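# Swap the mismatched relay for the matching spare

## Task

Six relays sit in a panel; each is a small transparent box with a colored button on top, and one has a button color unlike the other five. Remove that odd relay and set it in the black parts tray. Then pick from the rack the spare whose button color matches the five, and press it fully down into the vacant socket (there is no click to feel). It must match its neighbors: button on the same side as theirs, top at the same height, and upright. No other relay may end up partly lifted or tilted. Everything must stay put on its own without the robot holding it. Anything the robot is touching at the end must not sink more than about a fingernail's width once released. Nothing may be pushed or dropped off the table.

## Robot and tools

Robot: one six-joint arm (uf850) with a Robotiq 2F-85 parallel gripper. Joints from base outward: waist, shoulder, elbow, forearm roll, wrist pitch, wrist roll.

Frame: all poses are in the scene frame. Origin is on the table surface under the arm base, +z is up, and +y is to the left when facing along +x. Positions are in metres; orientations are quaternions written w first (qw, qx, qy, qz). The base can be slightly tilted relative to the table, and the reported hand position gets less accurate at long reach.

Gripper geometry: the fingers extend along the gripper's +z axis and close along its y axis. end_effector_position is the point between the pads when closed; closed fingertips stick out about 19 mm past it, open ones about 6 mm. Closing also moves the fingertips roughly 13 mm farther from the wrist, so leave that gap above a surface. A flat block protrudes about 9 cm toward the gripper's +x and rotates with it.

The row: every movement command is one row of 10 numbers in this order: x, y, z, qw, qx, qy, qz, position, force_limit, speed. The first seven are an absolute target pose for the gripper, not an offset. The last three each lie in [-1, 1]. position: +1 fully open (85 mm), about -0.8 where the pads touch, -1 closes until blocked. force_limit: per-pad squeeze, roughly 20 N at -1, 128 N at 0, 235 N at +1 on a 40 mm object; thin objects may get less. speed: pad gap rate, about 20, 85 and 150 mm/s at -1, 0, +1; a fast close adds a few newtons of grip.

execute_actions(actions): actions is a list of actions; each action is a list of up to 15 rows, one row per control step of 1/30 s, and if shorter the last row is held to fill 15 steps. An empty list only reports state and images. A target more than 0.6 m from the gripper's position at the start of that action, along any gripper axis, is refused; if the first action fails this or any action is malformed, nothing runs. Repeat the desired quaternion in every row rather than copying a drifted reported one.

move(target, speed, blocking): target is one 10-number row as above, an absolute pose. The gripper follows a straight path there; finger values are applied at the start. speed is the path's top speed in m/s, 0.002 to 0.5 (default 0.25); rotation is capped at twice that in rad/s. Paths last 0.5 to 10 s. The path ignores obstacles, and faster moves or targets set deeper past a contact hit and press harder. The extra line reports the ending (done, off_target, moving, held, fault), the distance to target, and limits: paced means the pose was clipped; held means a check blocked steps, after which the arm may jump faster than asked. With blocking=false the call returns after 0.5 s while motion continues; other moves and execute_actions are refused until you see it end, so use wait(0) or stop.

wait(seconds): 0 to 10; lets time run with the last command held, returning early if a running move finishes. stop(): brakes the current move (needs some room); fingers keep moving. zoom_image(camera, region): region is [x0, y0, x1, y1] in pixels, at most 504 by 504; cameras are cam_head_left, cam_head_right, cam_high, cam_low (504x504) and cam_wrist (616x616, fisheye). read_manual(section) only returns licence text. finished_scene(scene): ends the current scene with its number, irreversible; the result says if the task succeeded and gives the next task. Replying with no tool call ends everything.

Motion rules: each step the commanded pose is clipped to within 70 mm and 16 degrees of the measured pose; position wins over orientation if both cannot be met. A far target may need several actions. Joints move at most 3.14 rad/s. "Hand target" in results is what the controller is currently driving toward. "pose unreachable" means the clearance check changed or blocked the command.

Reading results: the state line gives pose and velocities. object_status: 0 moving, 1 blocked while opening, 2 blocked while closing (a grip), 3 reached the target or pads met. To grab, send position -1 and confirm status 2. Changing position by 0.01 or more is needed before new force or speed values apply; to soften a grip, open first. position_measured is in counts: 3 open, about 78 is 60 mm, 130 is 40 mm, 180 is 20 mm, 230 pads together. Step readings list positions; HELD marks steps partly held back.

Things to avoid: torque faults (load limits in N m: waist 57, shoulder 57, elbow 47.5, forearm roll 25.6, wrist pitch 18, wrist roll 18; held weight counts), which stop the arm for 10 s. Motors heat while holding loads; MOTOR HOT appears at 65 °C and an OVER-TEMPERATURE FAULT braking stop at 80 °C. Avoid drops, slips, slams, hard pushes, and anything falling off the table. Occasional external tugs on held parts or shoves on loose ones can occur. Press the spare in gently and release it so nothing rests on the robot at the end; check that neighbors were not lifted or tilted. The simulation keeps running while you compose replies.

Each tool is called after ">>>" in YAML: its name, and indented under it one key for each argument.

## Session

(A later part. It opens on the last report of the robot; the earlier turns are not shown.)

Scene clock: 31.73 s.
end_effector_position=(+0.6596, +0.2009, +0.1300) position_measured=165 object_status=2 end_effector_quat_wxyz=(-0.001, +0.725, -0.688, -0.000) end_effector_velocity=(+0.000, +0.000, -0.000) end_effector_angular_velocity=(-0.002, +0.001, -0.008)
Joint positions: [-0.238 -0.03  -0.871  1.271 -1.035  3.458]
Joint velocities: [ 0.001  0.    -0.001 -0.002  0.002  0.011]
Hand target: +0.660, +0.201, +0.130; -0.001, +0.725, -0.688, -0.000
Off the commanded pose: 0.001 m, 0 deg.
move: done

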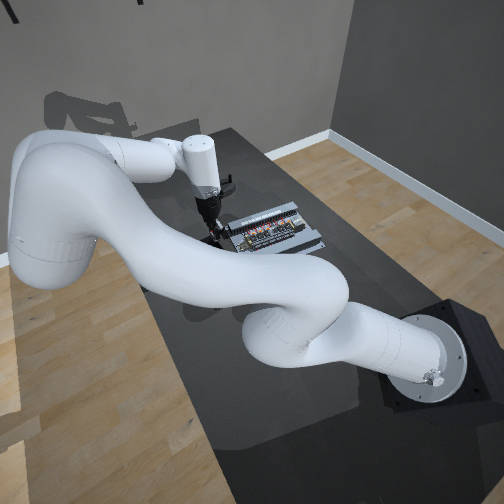

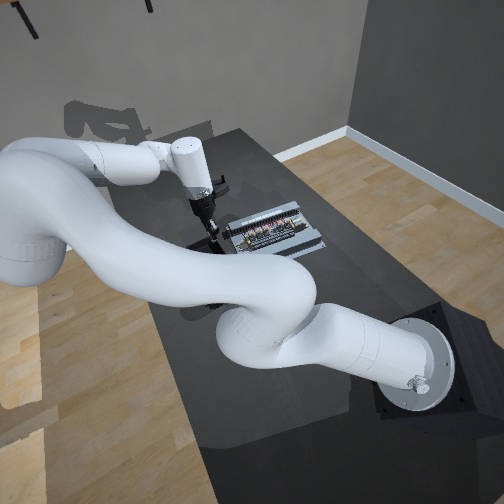

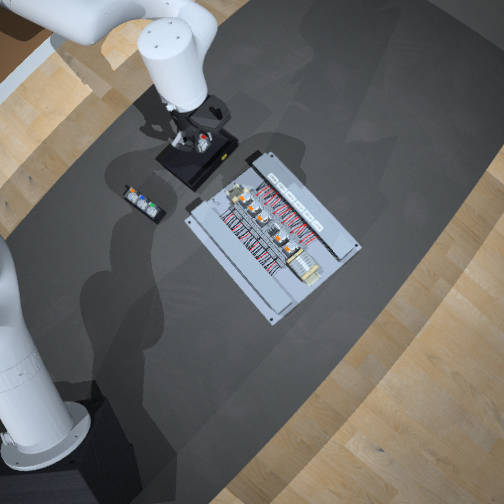

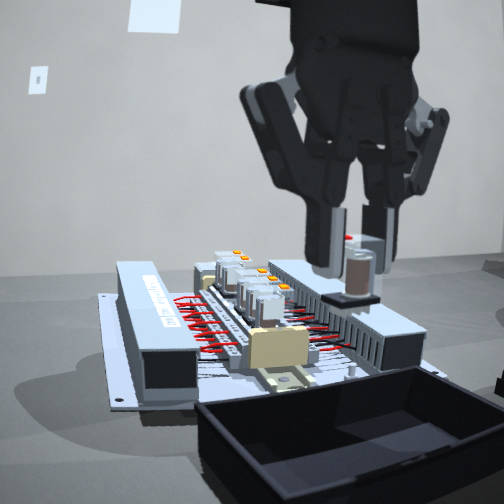

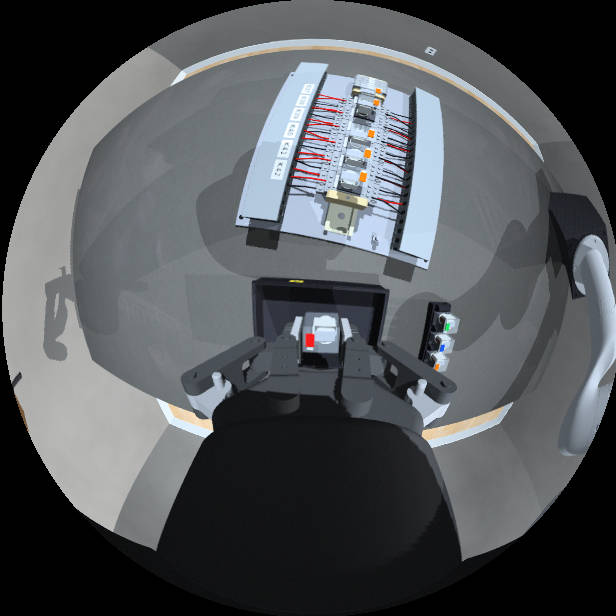

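>>> move:
  target: [0.66,0.232,0.1,0,0.725,-0.688,0,-1,-0.3,-0.5]
  speed: 0.1

>>> move:
  target: [0.66,0.232,0.056,0,0.725,-0.688,0,-1,-0.3,-0.5]
  speed: 0.05

Scene clock: 35.33 s.
end_effector_position=(+0.6600, +0.2319, +0.1002) position_measured=165 object_status=2 end_effector_quat_wxyz=(-0.000, +0.725, -0.689, -0.000) end_effector_velocity=(+0.000, +0.001, -0.001) end_effector_angular_velocity=(+0.001, +0.000, -0.000)
Joint positions: [-0.138 -0.01  -0.865  1.312 -0.965  3.5  ]
Joint velocities: [ 0.004  0.    -0.     0.002  0.002  0.002]
Hand target: +0.660, +0.232, +0.100; -0.000, +0.725, -0.688, -0.000
Off the commanded pose: 0.000 m, 0 deg.
move: done

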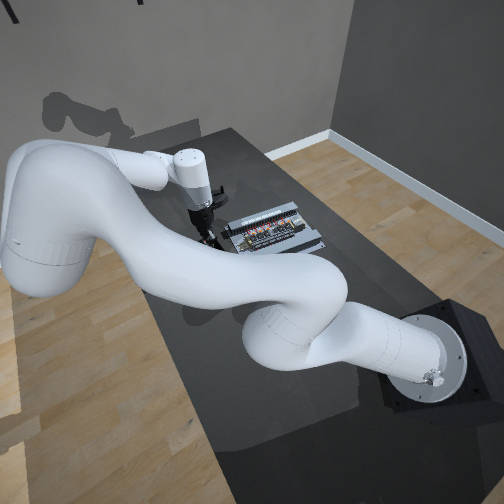

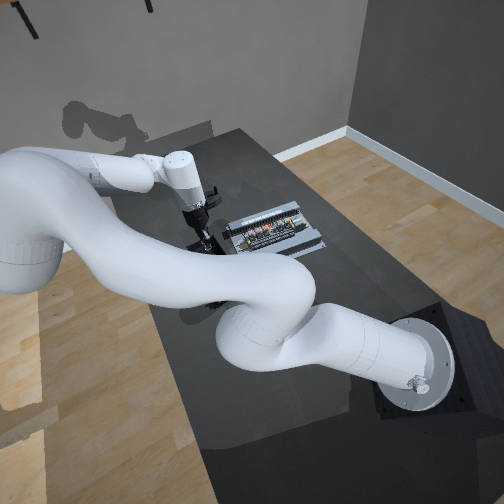

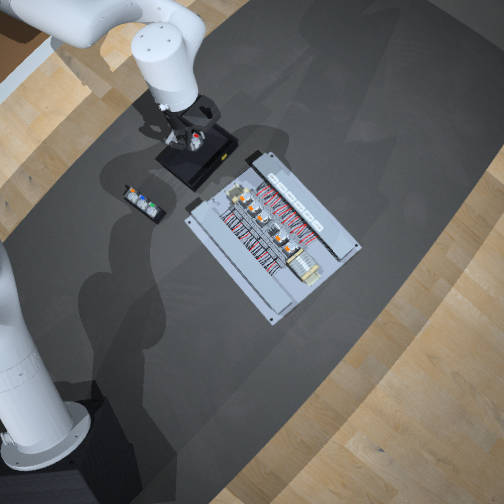

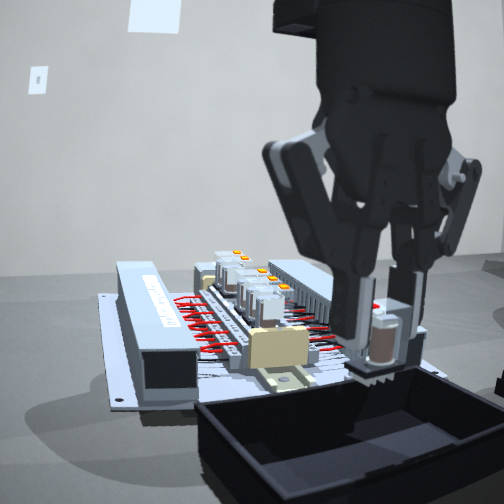

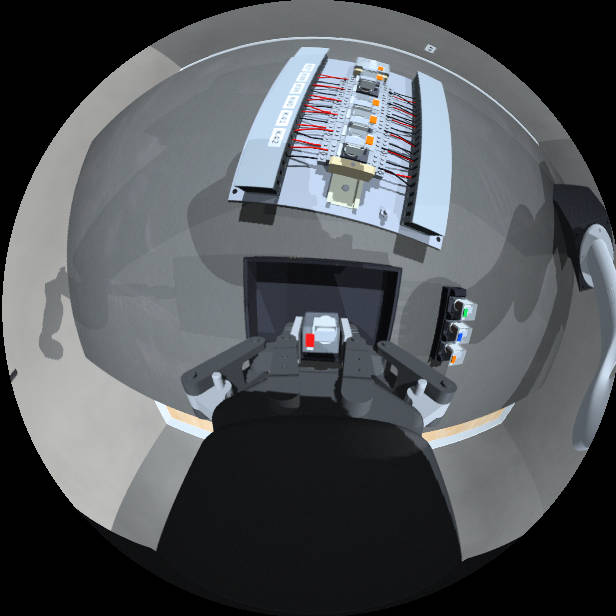

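Scene clock: 36.57 s.
end_effector_position=(+0.6601, +0.2320, +0.0561) position_measured=165 object_status=2 end_effector_quat_wxyz=(-0.000, +0.725, -0.688, -0.000) end_effector_velocity=(+0.000, +0.000, -0.001) end_effector_angular_velocity=(+0.001, -0.000, -0.001)
Joint positions: [-0.058 -0.071 -0.873  1.396 -0.896  3.451]
Joint velocities: [ 0.002 -0.002 -0.     0.003  0.    -0.002]
Hand target: +0.660, +0.232, +0.056; -0.000, +0.725, -0.688, -0.000
Off the commanded pose: 0.000 m, 0 deg.
move: done

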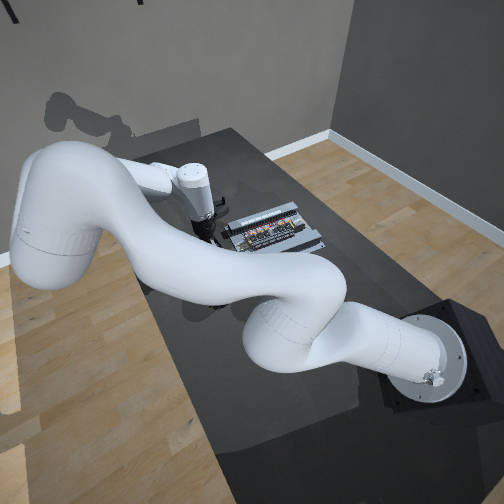

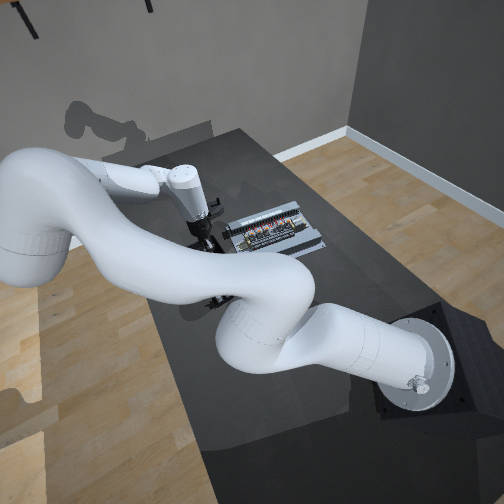

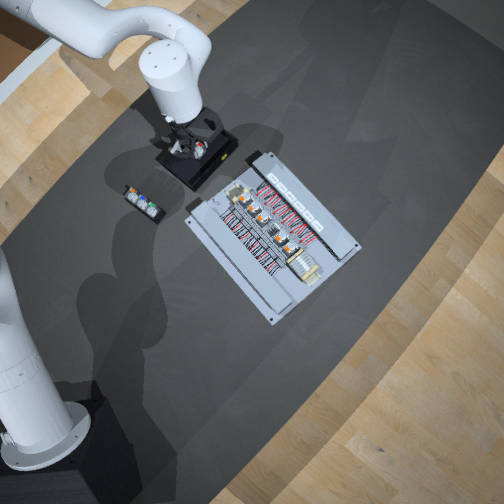

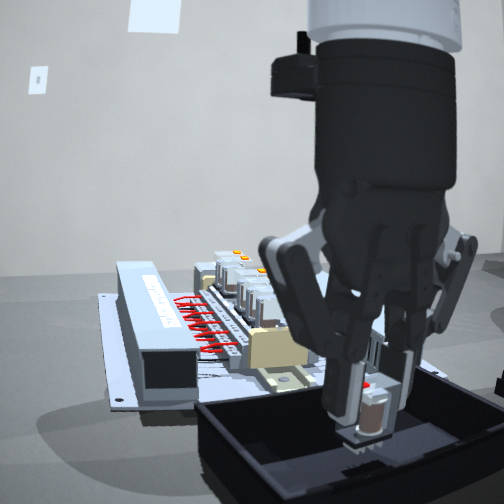

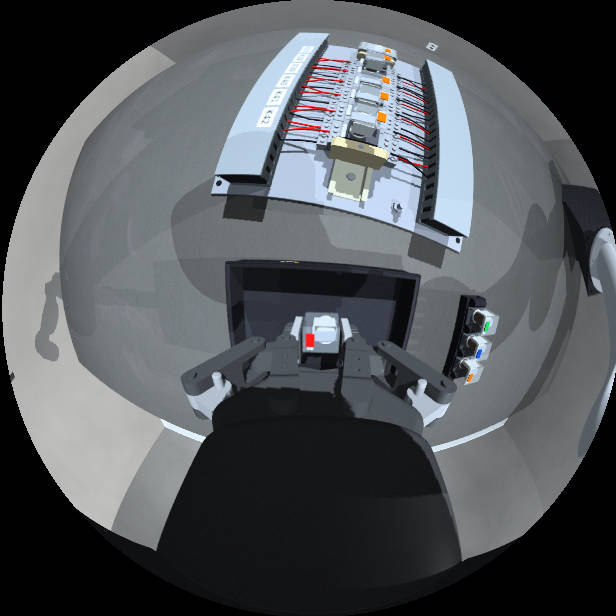

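>>> move:
  target: [0.66,0.232,0.048,0,0.725,-0.688,0,-1,-0.3,-0.5]
  speed: 0.02

>>> move:
  target: [0.66,0.232,0.048,0,0.725,-0.688,0,0,-0.3,0]

>>> move:
  target: [0.66,0.232,0.11,0,0.725,-0.688,0,0,-0.3,0]
  speed: 0.15

>>> move:
  target: [0.48,0.278,0.1,0,0.725,-0.688,0,0,-0.3,0]

>>> zoom_image:
  camera: "cam_wrist"
  region: [220,180,420,380]

Scene clock: 39.93 s.
end_effector_position=(+0.6600, +0.2320, +0.0481) position_measured=165 object_status=2 end_effector_quat_wxyz=(+0.000, +0.725, -0.688, -0.000) end_effector_velocity=(+0.000, +0.001, -0.001) end_effector_angular_velocity=(+0.001, +0.000, +0.003)
Joint positions: [-0.044 -0.083 -0.875  1.412 -0.884  3.441]
Joint velocities: [ 0.002 -0.001 -0.001  0.001  0.001 -0.002]
Hand target: +0.660, +0.232, +0.048; -0.000, +0.725, -0.688, -0.000
Off the commanded pose: 0.000 m, 0 deg.
move: done

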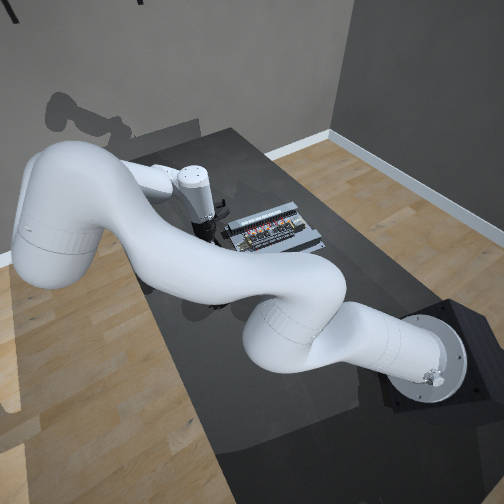

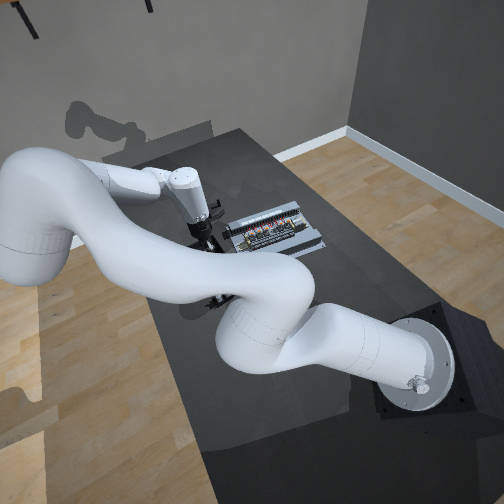

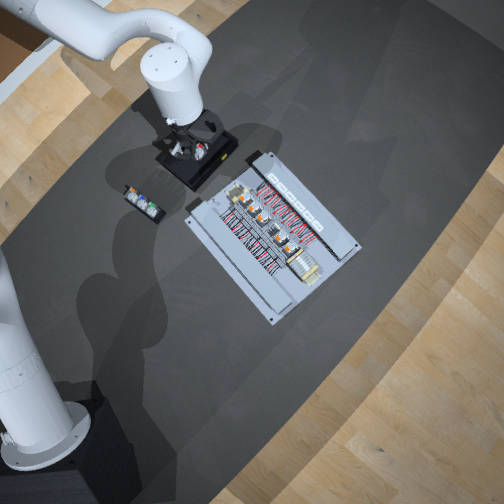

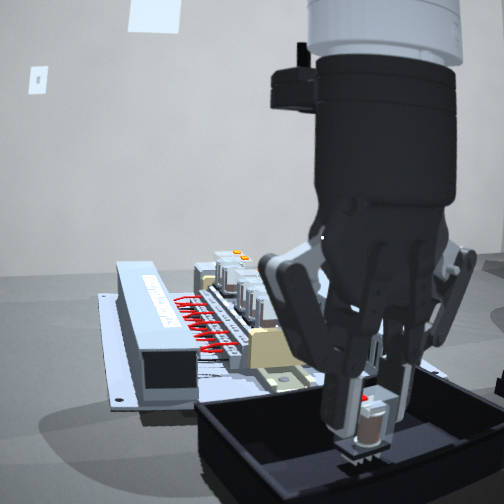

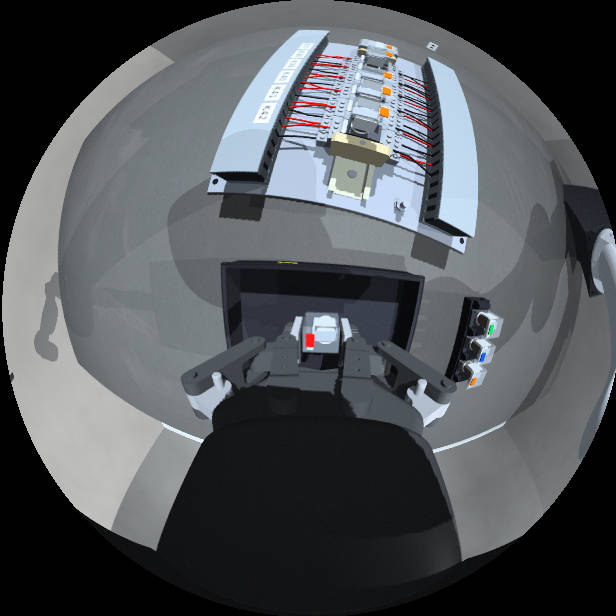

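Scene clock: 40.63 s.
end_effector_position=(+0.6600, +0.2320, +0.0480) position_measured=129 object_status=3 end_effector_quat_wxyz=(-0.000, +0.725, -0.688, +0.000) end_effector_velocity=(+0.000, -0.000, +0.000) end_effector_angular_velocity=(+0.000, -0.001, -0.002)
Joint positions: [-0.044 -0.083 -0.875  1.412 -0.884  3.441]
Joint velocities: [-0.001 -0.     0.     0.001 -0.001  0.   ]
Hand target: +0.660, +0.232, +0.048; +0.000, +0.725, -0.688, -0.000
Off the commanded pose: 0.000 m, 0 deg.
move: done

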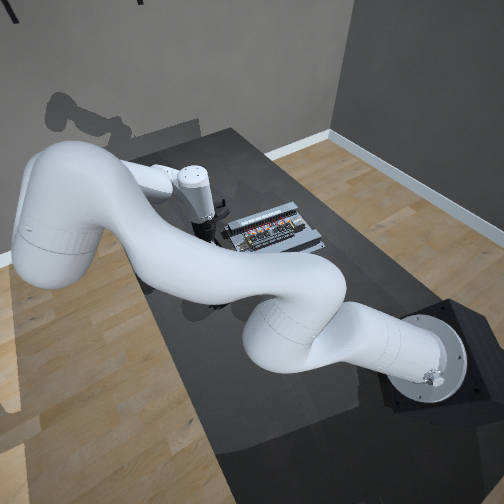

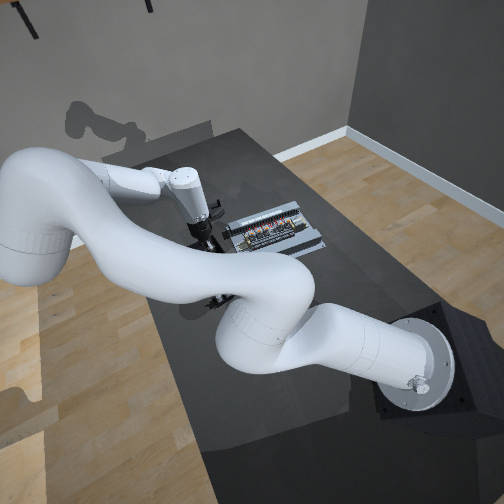

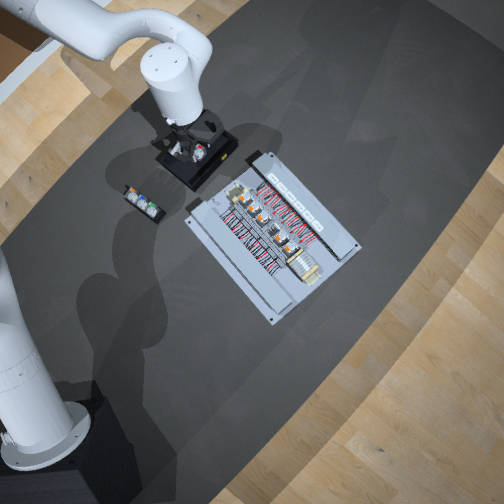

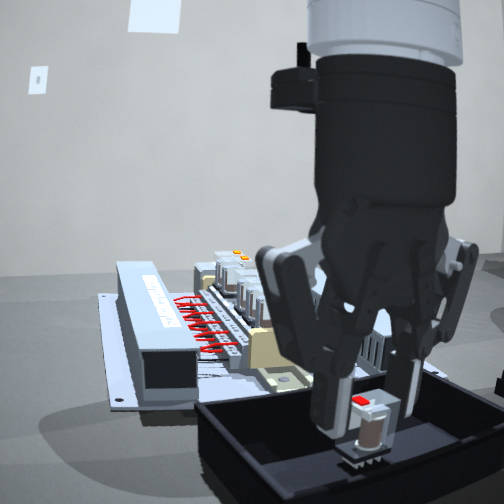

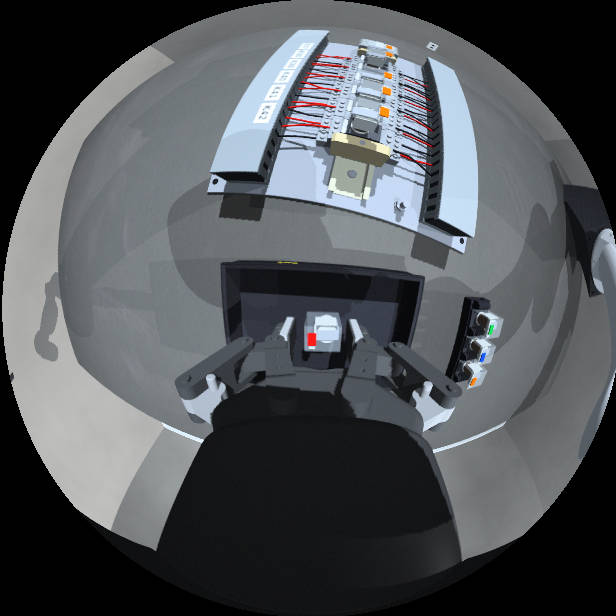

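Scene clock: 41.47 s.
end_effector_position=(+0.6598, +0.2320, +0.1097) position_measured=129 object_status=3 end_effector_quat_wxyz=(+0.000, +0.725, -0.688, -0.000) end_effector_velocity=(+0.001, +0.001, +0.003) end_effector_angular_velocity=(-0.000, -0.002, +0.003)
Joint positions: [-0.156  0.003 -0.865  1.295 -0.981  3.51 ]
Joint velocities: [-0.003  0.005 -0.    -0.003 -0.003  0.001]
Hand target: +0.660, +0.232, +0.110; +0.000, +0.726, -0.688, +0.000
Off the commanded pose: 0.000 m, 0 deg.
move: done

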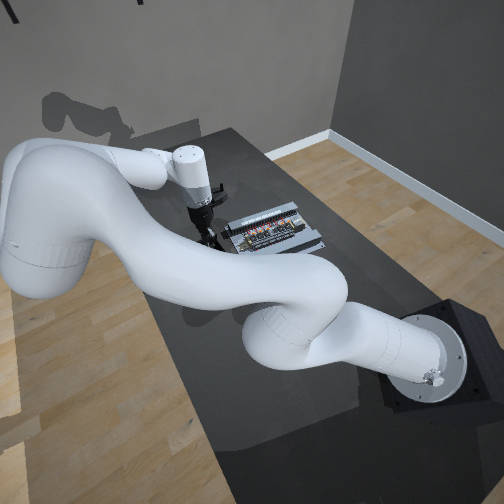

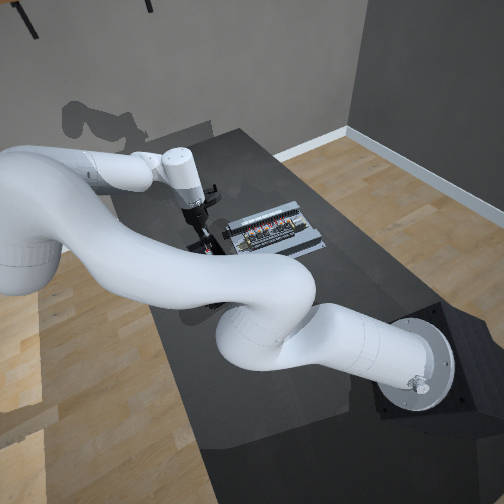

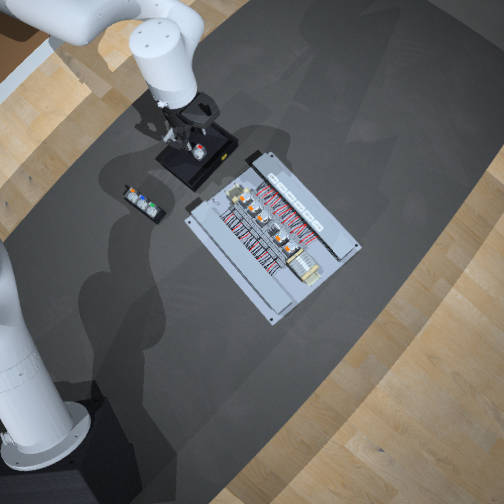

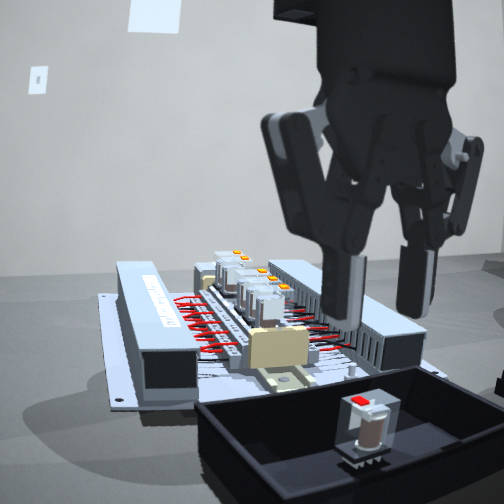

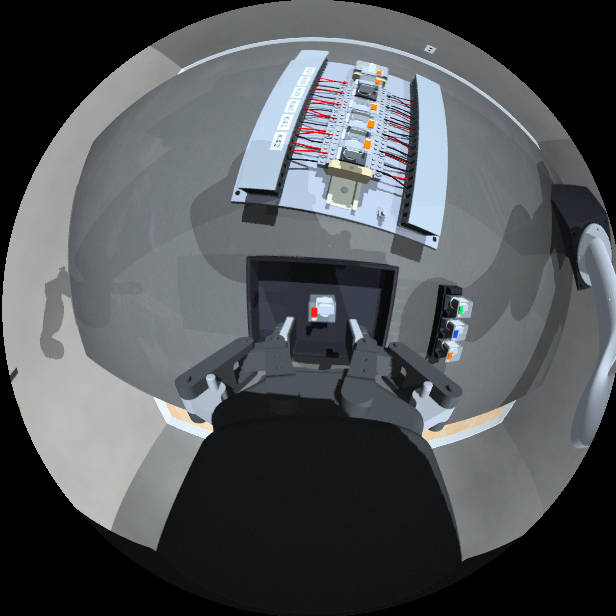

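Scene clock: 42.73 s.
end_effector_position=(+0.4802, +0.2775, +0.0996) position_measured=129 object_status=3 end_effector_quat_wxyz=(-0.000, +0.725, -0.689, -0.000) end_effector_velocity=(-0.002, +0.001, -0.000) end_effector_angular_velocity=(+0.001, +0.001, -0.001)
Joint positions: [-0.036  0.418 -0.377  1.414 -0.88   3.447]
Joint velocities: [ 0.002  0.005  0.005  0.    -0.     0.002]
Hand target: +0.480, +0.278, +0.100; -0.000, +0.725, -0.689, -0.000
Off the commanded pose: 0.001 m, 0 deg.
move: done

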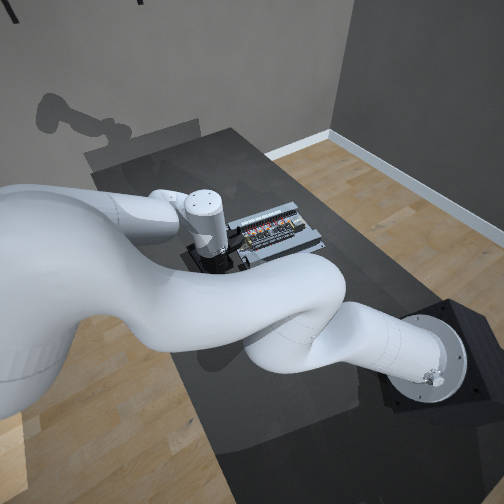

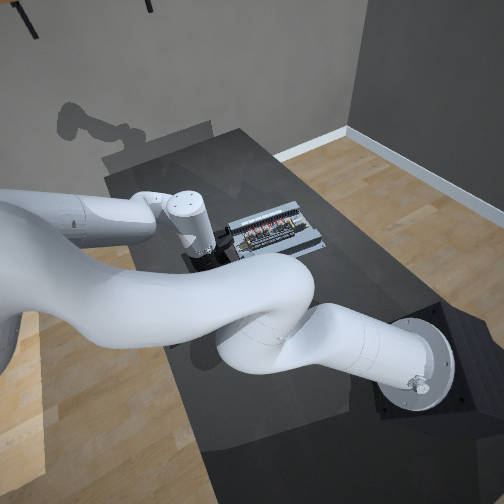

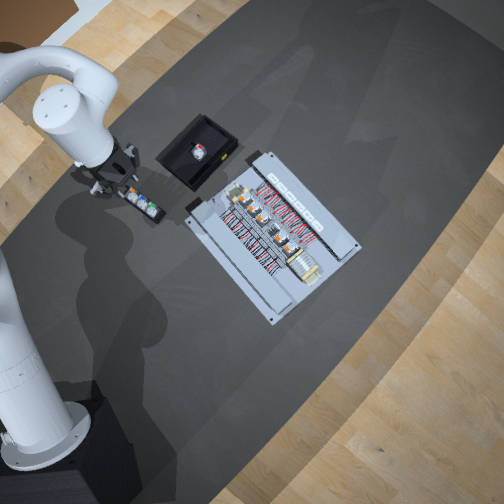

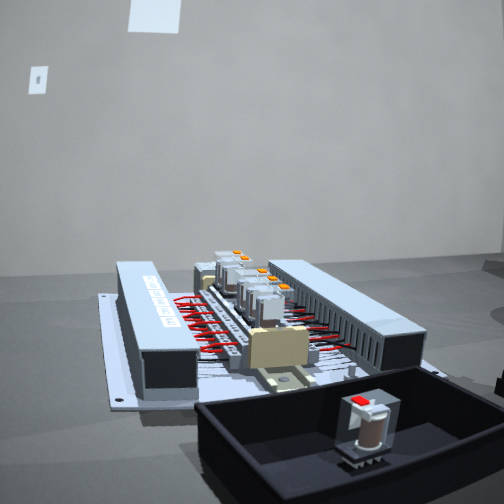

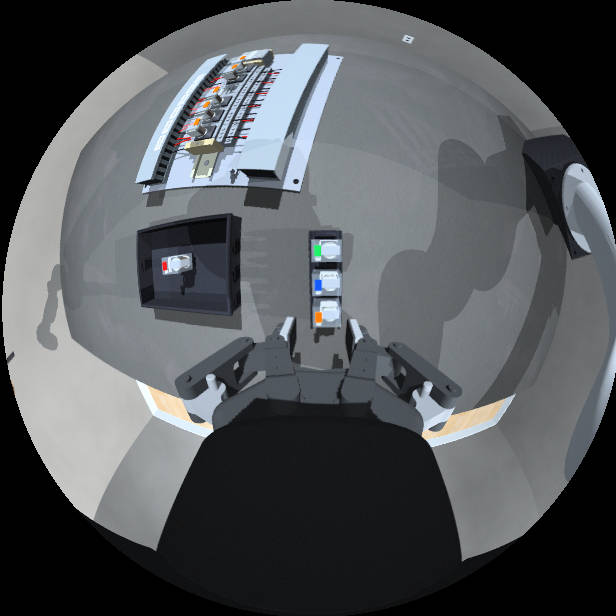

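Region (220, 180, 420, 380) of cam_wrist's 616x616 image, scaled by 2.520, with more detail than that image has.

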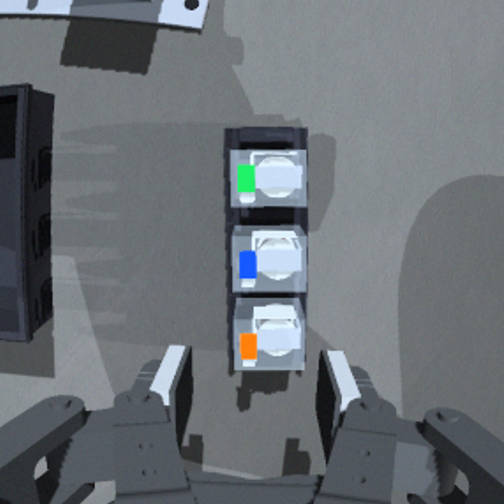

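>>> move:
  target: [0.4755,0.278,0.064,0,0.7343,-0.6788,0,0,-0.3,0]
  speed: 0.06

>>> zoom_image:
  camera: "cam_wrist"
  region: [220,180,420,380]

>>> move:
  target: [0.4755,0.278,0.048,0,0.7343,-0.6788,0,0,-0.3,0]
  speed: 0.03

>>> zoom_image:
  camera: "cam_wrist"
  region: [220,180,420,380]

Scene clock: 46.50 s.
end_effector_position=(+0.4756, +0.2780, +0.0641) position_measured=129 object_status=3 end_effector_quat_wxyz=(+0.000, +0.734, -0.679, -0.000) end_effector_velocity=(+0.000, -0.000, -0.001) end_effector_angular_velocity=(-0.000, -0.001, +0.001)
Joint positions: [ 0.07   0.344 -0.373  1.556 -0.8    3.324]
Joint velocities: [ 0.003 -0.003  0.     0.007  0.002 -0.006]
Hand target: +0.476, +0.278, +0.064; +0.000, +0.734, -0.679, -0.000
Off the commanded pose: 0.000 m, 0 deg.
move: done

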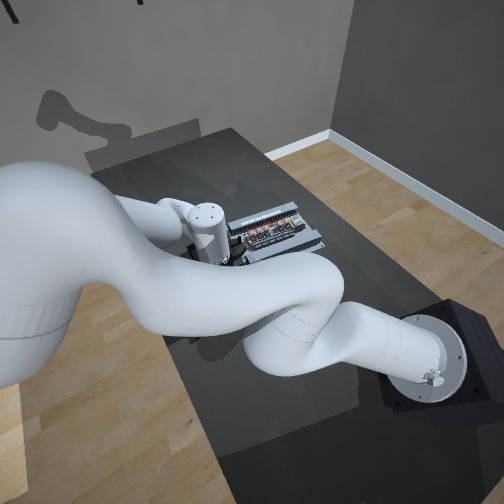

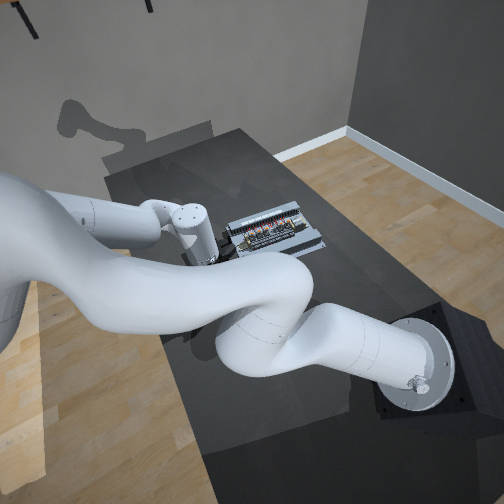

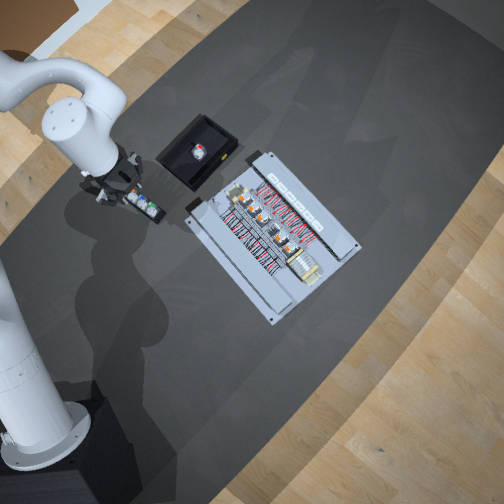

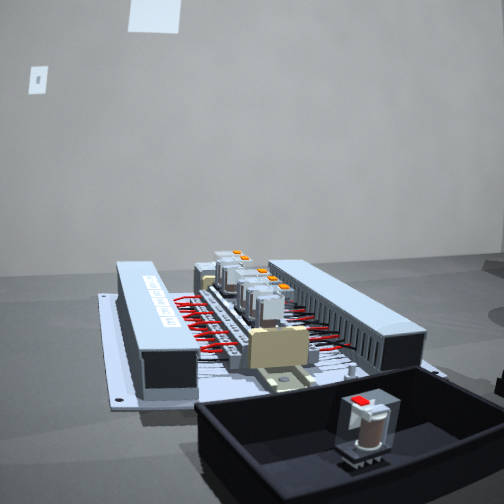

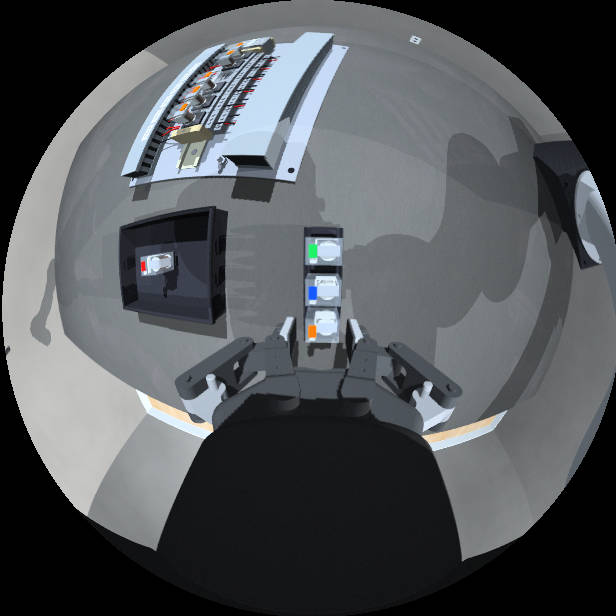

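Region (220, 180, 420, 380) of cam_wrist's 616x616 image, scaled by 2.520, with more detail than that image has.

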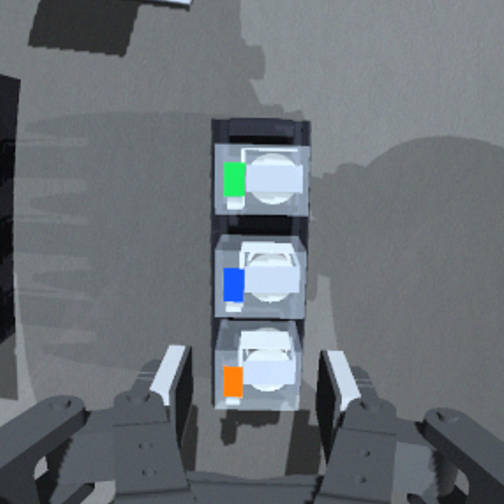

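Scene clock: 47.33 s.
end_effector_position=(+0.4755, +0.2780, +0.0481) position_measured=129 object_status=3 end_effector_quat_wxyz=(+0.000, +0.734, -0.679, -0.000) end_effector_velocity=(+0.000, -0.001, -0.001) end_effector_angular_velocity=(-0.001, -0.001, -0.002)
Joint positions: [ 0.113  0.302 -0.379  1.624 -0.773  3.273]
Joint velocities: [ 0.001 -0.003 -0.001  0.005  0.002 -0.003]
Hand target: +0.476, +0.278, +0.048; +0.000, +0.734, -0.679, -0.000
Off the commanded pose: 0.000 m, 0 deg.
move: done

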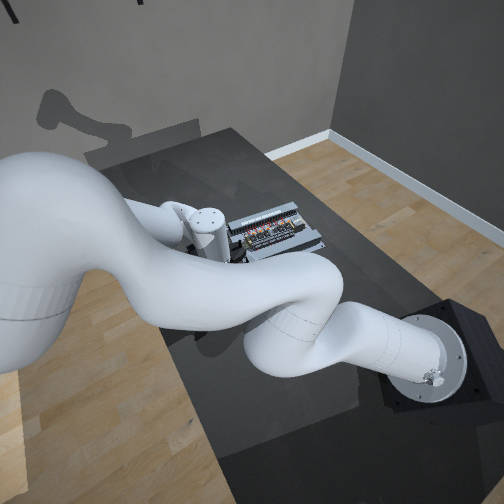

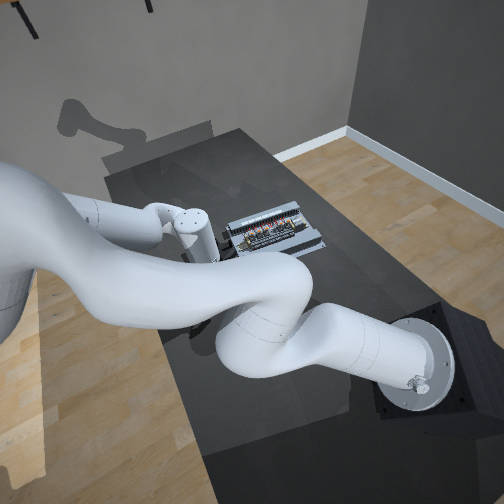

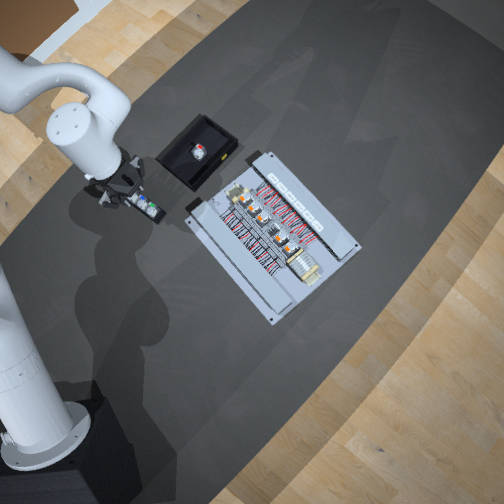

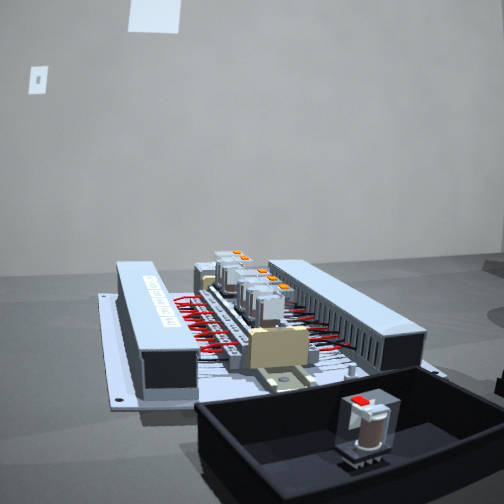

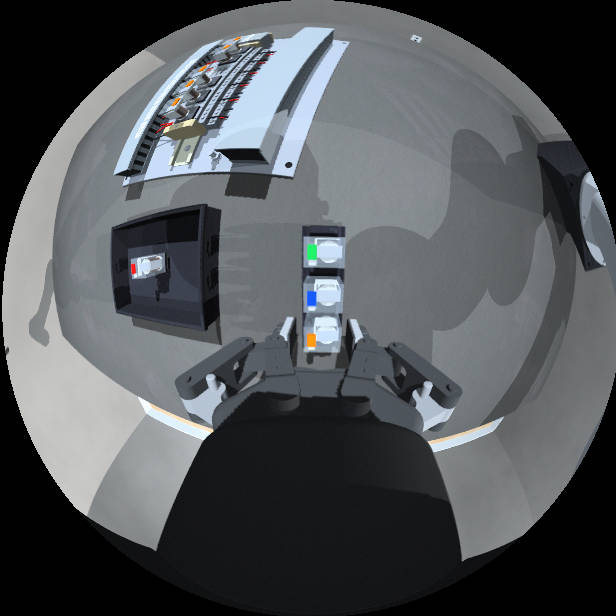

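Region (220, 180, 420, 380) of cam_wrist's 616x616 image, scaled by 2.520, with more detail than that image has.

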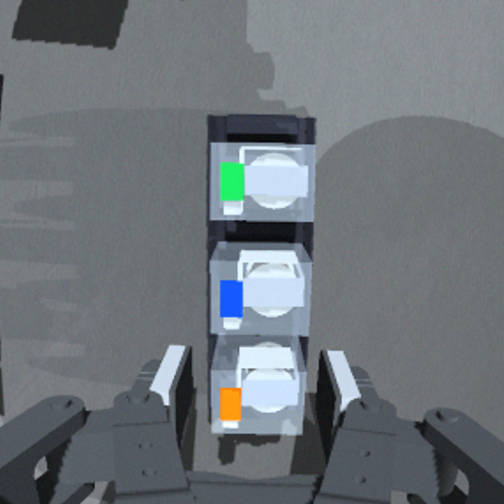

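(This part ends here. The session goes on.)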